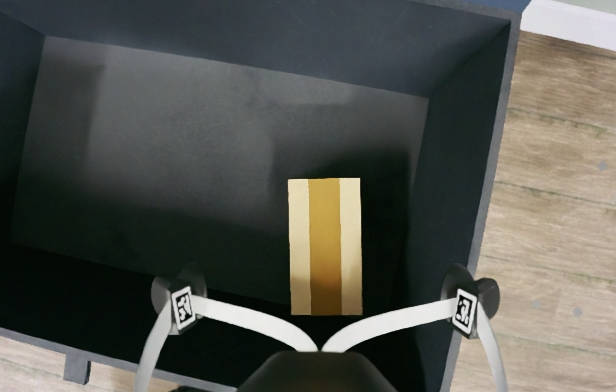

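execute_actions:
  actions:
    - {"joints":{"lift_m":0.29,"arm_m":0.338}}
  cameras: ["wrist_camera"]

execute_actions:
  actions:
    - {"joints":{"lift_m":0.205},"pace":"slow"}
  cameras: []

execute_actions:
  actions:
    - {"joints":{"gripper_m":0.06}}
  cameras: ["wrist_camera"]

execute_actions:
  actions:
    - {"joints":{"lift_m":0.6}}
  cameras: []

execute_actions:
  actions:
    - {"base":{"translate_m":-1.765},"joints":{"arm_m":0.1,"wrist_roll_rad":0.05},"pace":"max"}
  cameras: []

execute_actions:
  actions:
    - {"base":{"strafe_m":-0.966},"joints":{"lift_m":1.13},"pace":"max"}
  cameras: []

execute_actions:
  actions:
    - {"base":{"rotate_rad":-2.32},"pace":"fast"}
  cameras: []

execute_actions:
  actions:
    - {"joints":{"arm_m":0.53}}
  cameras: ["wrist_camera"]

Scene clock: 127.13 s.
base_odometry: x=-1.398 y=+0.092 heading=-2.977 (m, m, rad; odometry frame)
turned_by_wheels: +0.000 (rad since the last result)
turned_by_imu: -0.001 (rad since the last result)
base_tilt: forward=-0.6 right=-0.1 (deg)
lidar_m: 0.33 0.34 0.47 2.48 1.95 2.44 2.79 2.38 2.35 2.25 1.40 0.36
base_status: not commanded
joint_positions: lift_m=+0.290 arm_m=+0.340 wrist_yaw_rad=+0.000 wrist_pitch_rad=+1.570 wrist_roll_rad=-0.220 gripper_m=+0.135
joint_status: all done
motor_effort: lift_m=+16(15) arm_m=-9(8) wrist_yaw_rad=+2(0) wrist_pitch_rad=-1(1) wrist_roll_rad=+0(0) gripper_m=+0(1) wheel_0=-1(1) wheel_1=-1(1) wheel_2=+0(0) (%)
hand_pose: x=+0.5107 y=-0.0874 z=+0.1801 quat_wxyz=(+0.703, -0.078, +0.703, +0.077) (m; base frame)
wrist_depth_mm: 394 389 389 379 377 373 287 / 397 387 387 382 377 373 272 / 397 387 387 382 377 373 258 / 394 392 387 263 262 359 249 / 399 389 387 262 260 329 243 / 394 392 265 262 258 204 230 / 342 364 387 139 262 293 219
pictures: wrist_camera
camera_calibration (this result's frames):
wrist_camera: T_world_to_cam=[[0.22669, -0.972757, -0.0485247, -0.182511], [-0.973966, -0.226329, -0.0128845, 0.541423], [0.0015509, 0.0501822, -0.998739, 0.412242], [0, 0, 0, 1]] pos_world=[0.568061, -0.0756867, 0.409842]
Images, in order (width x height): wrist_camera 616x392.

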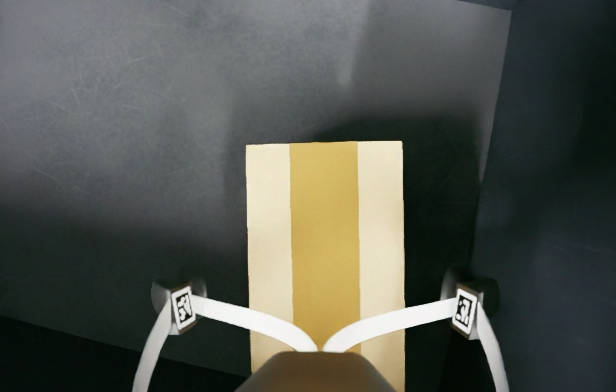

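Scene clock: 128.73 s.
base_odometry: x=-1.398 y=+0.092 heading=-2.977 (m, m, rad; odometry frame)
turned_by_wheels: +0.000 (rad since the last result)
turned_by_imu: -0.001 (rad since the last result)
base_tilt: forward=-0.5 right=-0.1 (deg)
lidar_m: 0.33 0.35 0.45 2.49 1.95 2.44 2.78 2.40 2.34 2.25 1.40 0.36
base_status: not commanded
joint_positions: lift_m=+0.206 arm_m=+0.340 wrist_yaw_rad=+0.000 wrist_pitch_rad=+1.570 wrist_roll_rad=-0.220 gripper_m=+0.135
joint_status: all done
motor_effort: lift_m=+12(15) arm_m=-9(9) wrist_yaw_rad=+2(1) wrist_pitch_rad=-1(1) wrist_roll_rad=-1(1) gripper_m=+0(2) wheel_0=-1(1) wheel_1=-1(1) wheel_2=+1(0) (%)
hand_pose: x=+0.5107 y=-0.0874 z=+0.0954 quat_wxyz=(+0.703, -0.078, +0.703, +0.077) (m; base frame)
wrist_depth_mm: 309 304 300 298 294 290 286 / 309 304 301 300 293 290 268 / 307 304 300 179 177 290 258 / 307 306 181 178 177 290 249 / 309 306 180 179 177 290 241 / 309 304 181 180 177 194 229 / 309 306 181 141 177 287 218
pictures: none
No camera images: the call's "cameras" was empty. Leave "cameras" out to get every camera's image.

Scene clock: 130.47 s.
base_odometry: x=-1.398 y=+0.092 heading=-2.977 (m, m, rad; odometry frame)
turned_by_wheels: +0.000 (rad since the last result)
turned_by_imu: -0.001 (rad since the last result)
base_tilt: forward=-0.5 right=-0.1 (deg)
lidar_m: 0.33 0.34 0.46 2.49 1.97 2.46 2.80 2.43 2.34 2.25 1.39 0.36
base_status: not commanded
joint_positions: lift_m=+0.205 arm_m=+0.340 wrist_yaw_rad=+0.000 wrist_pitch_rad=+1.570 wrist_roll_rad=-0.220 gripper_m=+0.060
joint_status: all done
motor_effort: lift_m=+18(17) arm_m=-9(9) wrist_yaw_rad=+1(1) wrist_pitch_rad=+0(1) wrist_roll_rad=+0(1) gripper_m=-24(20) wheel_0=-2(1) wheel_1=-1(1) wheel_2=+0(0) (%)
hand_pose: x=+0.5108 y=-0.0874 z=+0.0950 quat_wxyz=(+0.703, -0.078, +0.702, +0.078) (m; base frame)
wrist_depth_mm: 306 301 298 294 289 287 285 / 306 301 298 294 289 286 271 / 306 301 171 168 167 289 258 / 307 301 171 169 167 289 250 / 304 304 171 169 167 287 242 / 306 300 172 169 168 182 230 / 306 303 172 168 167 283 208
pictures: wrist_camera
camera_calibration (this result's frames):
wrist_camera: T_world_to_cam=[[0.226781, -0.97274, -0.048453, -0.186714], [-0.973944, -0.226405, -0.0131926, 0.540422], [0.00186297, 0.0501824, -0.998738, 0.327063], [0, 0, 0, 1]] pos_world=[0.568075, -0.0756823, 0.324733]
Images, in order (width x height): wrist_camera 616x392.

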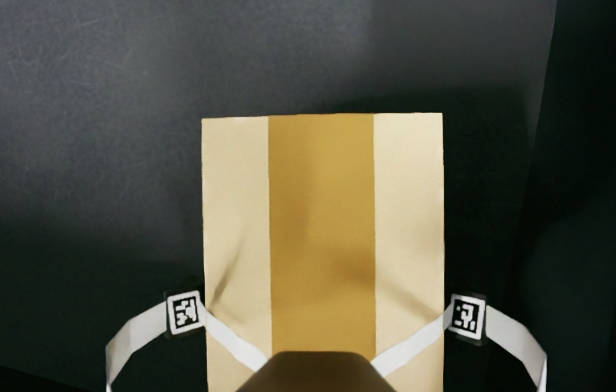

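Scene clock: 133.07 s.
base_odometry: x=-1.398 y=+0.092 heading=-2.977 (m, m, rad; odometry frame)
turned_by_wheels: +0.000 (rad since the last result)
turned_by_imu: -0.001 (rad since the last result)
base_tilt: forward=-0.5 right=-0.1 (deg)
lidar_m: 0.34 0.34 0.48 2.48 1.95 2.47 2.79 2.42 2.34 2.24 1.43 0.36
base_status: not commanded
joint_positions: lift_m=+0.599 arm_m=+0.340 wrist_yaw_rad=+0.000 wrist_pitch_rad=+1.570 wrist_roll_rad=-0.220 gripper_m=+0.060
joint_status: all done
motor_effort: lift_m=+27(27) arm_m=-9(9) wrist_yaw_rad=+1(1) wrist_pitch_rad=+0(0) wrist_roll_rad=-1(0) gripper_m=-27(25) wheel_0=-1(1) wheel_1=-1(1) wheel_2=+0(0) (%)
hand_pose: x=+0.5108 y=-0.0874 z=+0.4892 quat_wxyz=(+0.703, -0.078, +0.702, +0.078) (m; base frame)
wrist_depth_mm: 691 668 569 512 462 413 691 / 707 707 707 691 654 466 683 / 715 715 171 169 167 473 691 / 723 699 171 169 167 469 691 / 676 699 172 169 167 691 683 / 445 473 171 170 167 182 691 / 741 392 173 168 167 691 691
pictures: none
No camera images: the call's "cameras" was empty. Leave "cameras" out to get every camera's image.

Scene clock: 138.30 s.
base_odometry: x=+0.343 y=+0.381 heading=-2.977 (m, m, rad; odometry frame)
turned_by_wheels: +0.000 (rad since the last result)
turned_by_imu: -0.003 (rad since the last result)
base_tilt: forward=-0.6 right=-0.1 (deg)
lidar_m: 2.10 2.81 1.73 1.69 1.42 1.06 1.01 1.05 1.22 1.35 2.34 2.84
base_status: done
joint_positions: lift_m=+0.600 arm_m=+0.102 wrist_yaw_rad=+0.000 wrist_pitch_rad=+1.570 wrist_roll_rad=+0.050 gripper_m=+0.060
joint_status: all done
motor_effort: lift_m=+26(27) arm_m=-9(8) wrist_yaw_rad=+2(0) wrist_pitch_rad=-1(3) wrist_roll_rad=+2(3) gripper_m=-24(27) wheel_0=+0(8) wheel_1=-1(5) wheel_2=+0(17) (%)
hand_pose: x=+0.2727 y=-0.0874 z=+0.4893 quat_wxyz=(+0.707, +0.018, +0.707, -0.018) (m; base frame)
wrist_depth_mm: 732 732 723 715 699 683 691 / 732 732 723 715 707 691 683 / 741 732 171 169 167 691 683 / 741 741 171 169 167 715 691 / 732 741 171 169 167 699 691 / 750 723 172 168 168 181 699 / 750 525 173 169 167 691 691
pictures: none
No camera images: the call's "cameras" was empty. Leave "cameras" out to get every camera's image.

Scene clock: 141.63 s.
base_odometry: x=+0.185 y=+1.334 heading=-2.977 (m, m, rad; odometry frame)
turned_by_wheels: +0.000 (rad since the last result)
turned_by_imu: -0.001 (rad since the last result)
base_tilt: forward=-0.5 right=-0.2 (deg)
lidar_m: 2.73 2.23 2.76 2.65 1.44 1.02 0.95 0.45 0.46 0.57 1.36 1.86
base_status: done
joint_positions: lift_m=+1.130 arm_m=+0.102 wrist_yaw_rad=+0.000 wrist_pitch_rad=+1.570 wrist_roll_rad=+0.050 gripper_m=+0.060
joint_status: all done
motor_effort: lift_m=+25(29) arm_m=-8(8) wrist_yaw_rad=+2(3) wrist_pitch_rad=+0(1) wrist_roll_rad=+2(1) gripper_m=-22(23) wheel_0=-1(15) wheel_1=+0(9) wheel_2=+1(2) (%)
hand_pose: x=+0.2727 y=-0.0874 z=+1.0193 quat_wxyz=(+0.707, +0.018, +0.707, -0.018) (m; base frame)
wrist_depth_mm: 1308 1308 1255 1255 1229 1205 1205 / 1308 1281 1229 1229 1229 1229 1182 / 1281 1281 171 168 167 1205 1182 / 1281 1229 172 168 167 1229 1182 / 1281 1255 170 169 167 1229 1205 / 1281 1281 171 169 167 181 1205 / 1281 1308 172 168 167 1060 842
pictures: none
No camera images: the call's "cameras" was empty. Leave "cameras" out to get every camera's image.

Scene clock: 144.83 s.
base_odometry: x=+0.185 y=+1.334 heading=+0.986 (m, m, rad; odometry frame)
turned_by_wheels: -2.320 (rad since the last result)
turned_by_imu: -2.346 (rad since the last result)
base_tilt: forward=-0.6 right=-0.1 (deg)
lidar_m: 0.34 0.50 1.30 1.54 2.73 2.23 2.49 2.65 1.90 1.11 0.96 0.36
base_status: done
joint_positions: lift_m=+1.130 arm_m=+0.102 wrist_yaw_rad=+0.000 wrist_pitch_rad=+1.570 wrist_roll_rad=+0.050 gripper_m=+0.060
joint_status: not commanded
motor_effort: lift_m=+25(25) arm_m=-9(8) wrist_yaw_rad=+1(1) wrist_pitch_rad=+0(1) wrist_roll_rad=+2(2) gripper_m=-25(24) wheel_0=+3(4) wheel_1=+0(6) wheel_2=+2(6) (%)
hand_pose: x=+0.2727 y=-0.0874 z=+1.0193 quat_wxyz=(+0.707, +0.018, +0.707, -0.017) (m; base frame)
wrist_depth_mm: 466 462 459 449 442 1042 917 / 462 466 466 466 466 1160 1042 / 1281 1281 171 168 166 1205 1205 / 1281 1255 171 168 167 1229 1182 / 1308 1255 172 169 167 1229 1182 / 1336 1255 172 168 167 181 1229 / 1308 1308 172 168 167 1205 1205
pictures: none
No camera images: the call's "cameras" was empty. Leave "cameras" out to get every camera's image.

Scene clock: 147.20 s.
base_odometry: x=+0.185 y=+1.334 heading=+0.986 (m, m, rad; odometry frame)
turned_by_wheels: +0.000 (rad since the last result)
turned_by_imu: -0.001 (rad since the last result)
base_tilt: forward=-0.6 right=-0.1 (deg)
lidar_m: 0.45 0.49 1.30 1.54 2.74 2.24 2.49 2.64 1.91 1.11 0.95 0.47
base_status: not commanded
joint_positions: lift_m=+1.130 arm_m=+0.528 wrist_yaw_rad=+0.000 wrist_pitch_rad=+1.570 wrist_roll_rad=+0.050 gripper_m=+0.060
joint_status: all done
motor_effort: lift_m=+25(25) arm_m=+9(8) wrist_yaw_rad=+1(0) wrist_pitch_rad=+0(3) wrist_roll_rad=+2(2) gripper_m=-24(23) wheel_0=+4(3) wheel_1=+0(0) wheel_2=+2(2) (%)
hand_pose: x=+0.6997 y=-0.0874 z=+1.0193 quat_wxyz=(+0.707, +0.017, +0.706, -0.017) (m; base frame)
wrist_depth_mm: 640 707 1255 1098 421 609 564 / 466 455 449 445 445 379 647 / 462 459 172 168 167 379 788 / 375 340 171 169 167 384 976 / 368 336 172 168 167 379 1182 / 366 334 171 169 167 181 1182 / 387 459 172 168 167 370 1205
pictures: wrist_camera
camera_calibration (this result's frames):
wrist_camera: T_world_to_cam=[[-0.040096, -0.998007, -0.0487307, 0.000035239], [-0.999077, 0.0407952, -0.013439, 0.777839], [0.0154002, 0.0481469, -0.998722, 1.24025], [0, 0, 0, 1]] pos_world=[0.758023, -0.0914111, 1.24912]
Images, in order (width x height): wrist_camera 616x392.

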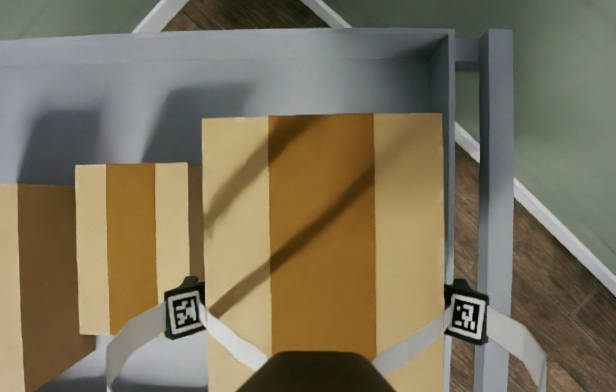

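execute_actions:
  actions:
    - {"joints":{"lift_m":0.98},"pace":"slow"}
  cameras: []

execute_actions:
  actions:
    - {"joints":{"gripper_m":0.122}}
  cameras: []

execute_actions:
  actions:
    - {"joints":{"lift_m":1.08}}
  cameras: ["wrist_camera"]

execute_actions:
  actions:
    - {"joints":{"arm_m":0.1},"pace":"fast"}
  cameras: []

execute_actions:
  actions:
    - {"base":{"rotate_rad":2.32},"joints":{"lift_m":0.6},"pace":"fast"}
  cameras: []

execute_actions:
  actions:
    - {"base":{"strafe_m":1.226},"pace":"max"}
  cameras: []

execute_actions:
  actions:
    - {"base":{"translate_m":1.805},"joints":{"arm_m":0.45,"lift_m":0.9,"wrist_pitch_rad":0.9,"wrist_roll_rad":-0.018,"gripper_m":0.08},"pace":"max"}
  cameras: ["wrist_camera"]

Scene clock: 149.47 s.
base_odometry: x=+0.185 y=+1.334 heading=+0.986 (m, m, rad; odometry frame)
turned_by_wheels: +0.000 (rad since the last result)
turned_by_imu: -0.001 (rad since the last result)
base_tilt: forward=-0.5 right=-0.1 (deg)
lidar_m: 0.44 0.50 1.29 1.55 2.72 2.22 2.47 2.64 1.88 1.11 0.95 0.47
base_status: not commanded
joint_positions: lift_m=+0.980 arm_m=+0.528 wrist_yaw_rad=+0.000 wrist_pitch_rad=+1.570 wrist_roll_rad=+0.050 gripper_m=+0.060
joint_status: all done
motor_effort: lift_m=+18(24) arm_m=+9(9) wrist_yaw_rad=-1(1) wrist_pitch_rad=+0(0) wrist_roll_rad=+1(1) gripper_m=-24(24) wheel_0=+3(3) wheel_1=+0(1) wheel_2=+2(2) (%)
hand_pose: x=+0.6997 y=-0.0874 z=+0.8699 quat_wxyz=(+0.707, +0.017, +0.706, -0.017) (m; base frame)
wrist_depth_mm: 307 304 301 297 293 283 549 / 307 303 301 298 293 285 621 / 186 301 171 168 167 286 484 / 187 236 171 168 167 285 564 / 185 234 171 169 167 283 640 / 186 205 172 169 168 181 1060 / 186 210 172 169 167 265 1060
pictures: none
No camera images: the call's "cameras" was empty. Leave "cameras" out to get every camera's image.

Scene clock: 151.00 s.
base_odometry: x=+0.185 y=+1.334 heading=+0.986 (m, m, rad; odometry frame)
turned_by_wheels: +0.000 (rad since the last result)
turned_by_imu: -0.001 (rad since the last result)
base_tilt: forward=-0.5 right=-0.1 (deg)
lidar_m: 0.46 0.49 1.32 1.56 2.74 2.22 2.49 2.64 1.89 1.11 0.96 0.48
base_status: not commanded
joint_positions: lift_m=+0.980 arm_m=+0.528 wrist_yaw_rad=+0.000 wrist_pitch_rad=+1.571 wrist_roll_rad=+0.050 gripper_m=+0.122
joint_status: all done
motor_effort: lift_m=+18(18) arm_m=+9(9) wrist_yaw_rad=+2(3) wrist_pitch_rad=-3(6) wrist_roll_rad=+2(2) gripper_m=-2(23) wheel_0=+3(3) wheel_1=+0(1) wheel_2=+2(2) (%)
hand_pose: x=+0.6994 y=-0.0874 z=+0.8699 quat_wxyz=(+0.707, +0.018, +0.707, -0.018) (m; base frame)
wrist_depth_mm: 310 307 301 301 294 285 564 / 310 307 301 301 296 283 609 / 309 307 183 181 180 283 480 / 189 235 184 180 180 286 564 / 188 234 185 181 180 283 1060 / 189 211 183 181 180 208 1042 / 189 214 184 139 179 278 1042
pictures: none
No camera images: the call's "cameras" was empty. Leave "cameras" out to get every camera's image.

Scene clock: 152.43 s.
base_odometry: x=+0.185 y=+1.334 heading=+0.986 (m, m, rad; odometry frame)
turned_by_wheels: +0.000 (rad since the last result)
turned_by_imu: -0.001 (rad since the last result)
base_tilt: forward=-0.5 right=-0.1 (deg)
lidar_m: 0.46 0.48 1.30 1.54 2.74 2.23 2.51 2.65 1.89 1.11 0.96 0.48
base_status: not commanded
joint_positions: lift_m=+1.080 arm_m=+0.528 wrist_yaw_rad=+0.000 wrist_pitch_rad=+1.570 wrist_roll_rad=+0.050 gripper_m=+0.122
joint_status: all done
motor_effort: lift_m=+25(25) arm_m=+9(9) wrist_yaw_rad=+2(2) wrist_pitch_rad=-1(3) wrist_roll_rad=+1(2) gripper_m=+0(1) wheel_0=+3(3) wheel_1=+1(1) wheel_2=+2(2) (%)
hand_pose: x=+0.6996 y=-0.0874 z=+0.9694 quat_wxyz=(+0.707, +0.018, +0.707, -0.018) (m; base frame)
wrist_depth_mm: 379 373 387 364 355 336 544 / 413 410 402 399 392 340 615 / 413 410 402 394 389 342 741 / 291 286 389 278 392 340 931 / 290 287 387 279 394 338 1138 / 293 286 198 278 277 208 1160 / 355 286 402 135 394 325 1138
pictures: wrist_camera
camera_calibration (this result's frames):
wrist_camera: T_world_to_cam=[[-0.0405431, -0.997989, -0.0487186, -0.0021018], [-0.999063, 0.0412281, -0.0131377, 0.776802], [0.0151199, 0.0481403, -0.998726, 1.19054], [0, 0, 0, 1]] pos_world=[0.757989, -0.0914365, 1.19912]
Images, in order (width x height): wrist_camera 616x392.

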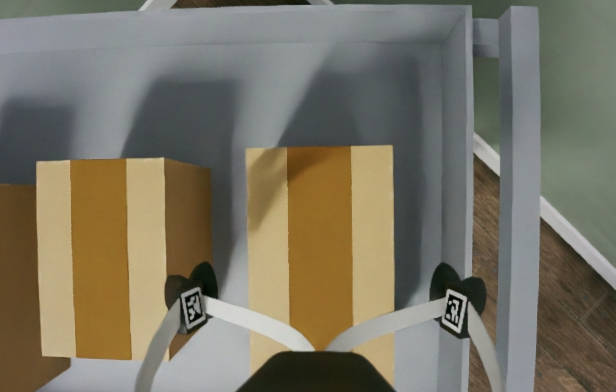

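Scene clock: 154.40 s.
base_odometry: x=+0.185 y=+1.334 heading=+0.986 (m, m, rad; odometry frame)
turned_by_wheels: +0.000 (rad since the last result)
turned_by_imu: -0.001 (rad since the last result)
base_tilt: forward=-0.6 right=-0.1 (deg)
lidar_m: 0.45 0.49 1.30 1.54 2.73 2.24 2.48 2.65 1.89 1.11 0.95 0.46
base_status: not commanded
joint_positions: lift_m=+1.080 arm_m=+0.102 wrist_yaw_rad=+0.000 wrist_pitch_rad=+1.570 wrist_roll_rad=+0.050 gripper_m=+0.122
joint_status: all done
motor_effort: lift_m=+25(25) arm_m=-9(9) wrist_yaw_rad=+1(2) wrist_pitch_rad=-1(2) wrist_roll_rad=+2(1) gripper_m=-2(1) wheel_0=+3(3) wheel_1=+1(0) wheel_2=+2(2) (%)
hand_pose: x=+0.2726 y=-0.0874 z=+0.9694 quat_wxyz=(+0.707, +0.018, +0.707, -0.018) (m; base frame)
wrist_depth_mm: 413 410 402 397 355 345 917 / 585 732 732 699 715 1118 1078 / 1255 1205 1060 1042 1160 1160 1182 / 1205 1229 1229 1205 1160 1160 1182 / 1255 1229 1182 1008 1182 1160 1160 / 1229 1205 198 991 976 208 1160 / 1182 1229 1229 135 1182 1160 1182
pictures: none
No camera images: the call's "cameras" was empty. Leave "cameras" out to get every camera's image.

Scene clock: 157.40 s.
base_odometry: x=+0.185 y=+1.334 heading=-2.977 (m, m, rad; odometry frame)
turned_by_wheels: +2.320 (rad since the last result)
turned_by_imu: +2.344 (rad since the last result)
base_tilt: forward=-0.5 right=-0.1 (deg)
lidar_m: 2.73 2.24 2.75 2.64 1.45 1.01 0.96 0.46 0.46 0.56 1.35 1.85
base_status: done
joint_positions: lift_m=+0.600 arm_m=+0.102 wrist_yaw_rad=+0.000 wrist_pitch_rad=+1.570 wrist_roll_rad=+0.050 gripper_m=+0.122
joint_status: all done
motor_effort: lift_m=+16(24) arm_m=-9(9) wrist_yaw_rad=-1(1) wrist_pitch_rad=-1(1) wrist_roll_rad=+1(1) gripper_m=-3(1) wheel_0=+0(4) wheel_1=-3(4) wheel_2=+0(6) (%)
hand_pose: x=+0.2727 y=-0.0874 z=+0.4901 quat_wxyz=(+0.707, +0.018, +0.707, -0.018) (m; base frame)
wrist_depth_mm: 750 732 732 707 707 707 699 / 741 732 723 715 707 699 683 / 750 741 715 715 715 699 699 / 750 732 715 707 707 699 683 / 741 732 723 707 707 699 683 / 759 732 198 504 603 208 691 / 741 732 508 135 530 691 691
pictures: none
No camera images: the call's "cameras" was empty. Leave "cameras" out to get every camera's image.

Scene clock: 161.27 s.
base_odometry: x=+0.386 y=+0.124 heading=-2.977 (m, m, rad; odometry frame)
turned_by_wheels: +0.000 (rad since the last result)
turned_by_imu: -0.003 (rad since the last result)
base_tilt: forward=-0.6 right=-0.1 (deg)
lidar_m: 2.09 2.82 1.49 1.43 1.40 1.04 1.01 1.05 1.38 1.54 2.62 2.85
base_status: done
joint_positions: lift_m=+0.600 arm_m=+0.102 wrist_yaw_rad=+0.000 wrist_pitch_rad=+1.570 wrist_roll_rad=+0.050 gripper_m=+0.122
joint_status: not commanded
motor_effort: lift_m=+17(17) arm_m=-9(9) wrist_yaw_rad=+0(1) wrist_pitch_rad=-1(0) wrist_roll_rad=+1(1) gripper_m=+0(1) wheel_0=+1(14) wheel_1=+0(12) wheel_2=+1(2) (%)
hand_pose: x=+0.2727 y=-0.0874 z=+0.4900 quat_wxyz=(+0.707, +0.018, +0.707, -0.018) (m; base frame)
wrist_depth_mm: 741 732 715 707 699 707 683 / 732 723 732 715 707 699 683 / 750 741 723 715 707 699 691 / 741 732 723 715 707 707 683 / 741 750 715 715 707 699 691 / 741 741 196 512 597 208 691 / 741 732 504 135 535 699 683
pictures: none
No camera images: the call's "cameras" was empty. Leave "cameras" out to get every camera's image.

Scene clock: 166.50 s.
base_odometry: x=-1.395 y=-0.172 heading=-2.977 (m, m, rad; odometry frame)
turned_by_wheels: +0.000 (rad since the last result)
turned_by_imu: -0.001 (rad since the last result)
base_tilt: forward=-0.6 right=-0.1 (deg)
lidar_m: 0.29 0.29 1.32 2.23 1.75 2.10 2.82 2.60 2.61 2.50 0.42 0.32
base_status: done
joint_positions: lift_m=+0.900 arm_m=+0.448 wrist_yaw_rad=+0.000 wrist_pitch_rad=+0.901 wrist_roll_rad=-0.018 gripper_m=+0.080
joint_status: all done
motor_effort: lift_m=+23(28) arm_m=+9(8) wrist_yaw_rad=+1(2) wrist_pitch_rad=-5(11) wrist_roll_rad=+0(2) gripper_m=-1(1) wheel_0=+0(10) wheel_1=+0(4) wheel_2=+0(17) (%)
hand_pose: x=+0.7984 y=-0.0874 z=+0.8518 quat_wxyz=(+0.900, -0.008, +0.436, +0.004) (m; base frame)
wrist_depth_mm: 247 244 241 240 237 238 236 / 278 277 276 274 271 268 267 / 325 324 322 317 315 310 309 / 392 392 384 379 373 370 370 / 357 351 347 342 340 336 334 / 399 397 202 382 196 366 377 / 480 452 459 140 436 430 436
pictures: wrist_camera
camera_calibration (this result's frames):
wrist_camera: T_world_to_cam=[[0.0513967, -0.998446, -0.0215187, -0.100414], [-0.776239, -0.0263827, -0.629887, 1.21549], [0.628341, 0.0490777, -0.776389, 0.39269], [0, 0, 0, 1]] pos_world=[0.70193, -0.0874623, 1.06834]
Images, in order (width x height): wrist_camera 616x392.

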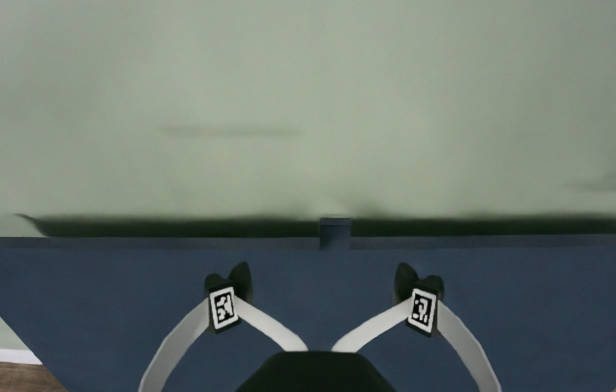

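execute_actions:
  actions:
    - {"base":{"strafe_m":-0.012},"joints":{"arm_m":0.53,"lift_m":0.865}}
  cameras: []

execute_actions:
  actions:
    - {"joints":{"lift_m":0.843},"pace":"slow"}
  cameras: ["wrist_camera"]

Scene clock: 167.77 s.
base_odometry: x=-1.397 y=-0.160 heading=-2.977 (m, m, rad; odometry frame)
turned_by_wheels: +0.000 (rad since the last result)
turned_by_imu: -0.001 (rad since the last result)
base_tilt: forward=-0.6 right=-0.1 (deg)
lidar_m: 0.29 0.30 1.31 2.23 1.77 2.10 2.83 2.60 2.63 2.49 0.45 0.30
base_status: done
joint_positions: lift_m=+0.865 arm_m=+0.528 wrist_yaw_rad=+0.000 wrist_pitch_rad=+0.901 wrist_roll_rad=-0.018 gripper_m=+0.080
joint_status: all done
motor_effort: lift_m=+16(23) arm_m=+9(10) wrist_yaw_rad=+1(0) wrist_pitch_rad=-5(5) wrist_roll_rad=+0(1) gripper_m=-3(2) wheel_0=+1(6) wheel_1=-2(3) wheel_2=+0(2) (%)
hand_pose: x=+0.8784 y=-0.0874 z=+0.8174 quat_wxyz=(+0.900, -0.008, +0.436, +0.004) (m; base frame)
wrist_depth_mm: 163 161 159 158 157 157 - / 183 183 182 181 180 178 176 / 216 212 212 211 208 206 204 / 258 256 253 250 248 246 243 / 325 322 315 309 306 303 303 / 273 271 200 262 195 259 256 / 296 289 293 140 276 274 277
pictures: none
No camera images: the call's "cameras" was empty. Leave "cameras" out to get every camera's image.

Scene clock: 168.70 s.
base_odometry: x=-1.397 y=-0.160 heading=-2.977 (m, m, rad; odometry frame)
turned_by_wheels: +0.000 (rad since the last result)
turned_by_imu: +0.000 (rad since the last result)
base_tilt: forward=-0.5 right=-0.1 (deg)
lidar_m: 0.28 0.29 1.33 2.24 1.79 2.10 2.82 2.60 2.61 2.49 0.45 0.29
base_status: not commanded
joint_positions: lift_m=+0.843 arm_m=+0.528 wrist_yaw_rad=+0.000 wrist_pitch_rad=+0.901 wrist_roll_rad=-0.018 gripper_m=+0.080
joint_status: all done
motor_effort: lift_m=+15(16) arm_m=+9(9) wrist_yaw_rad=+0(1) wrist_pitch_rad=-5(5) wrist_roll_rad=-1(1) gripper_m=-2(3) wheel_0=+0(1) wheel_1=-2(2) wheel_2=+0(0) (%)
hand_pose: x=+0.8784 y=-0.0874 z=+0.7954 quat_wxyz=(+0.900, -0.008, +0.436, +0.004) (m; base frame)
wrist_depth_mm: 163 161 159 158 156 157 - / 183 183 182 181 179 178 176 / 215 214 212 211 209 206 204 / 259 257 253 251 249 246 244 / 327 322 314 309 307 304 304 / 255 253 201 243 196 242 241 / 287 277 279 140 266 264 270
pictures: wrist_camera
camera_calibration (this result's frames):
wrist_camera: T_world_to_cam=[[0.0512993, -0.998451, -0.0215197, -0.105667], [-0.776255, -0.0263074, -0.62987, 1.24204], [0.628329, 0.0490167, -0.776402, 0.298701], [0, 0, 0, 1]] pos_world=[0.781874, -0.0874703, 1.01196]
Images, in order (width x height): wrist_camera 616x392.

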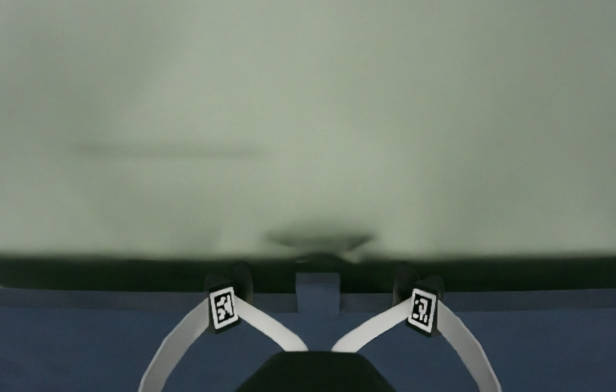

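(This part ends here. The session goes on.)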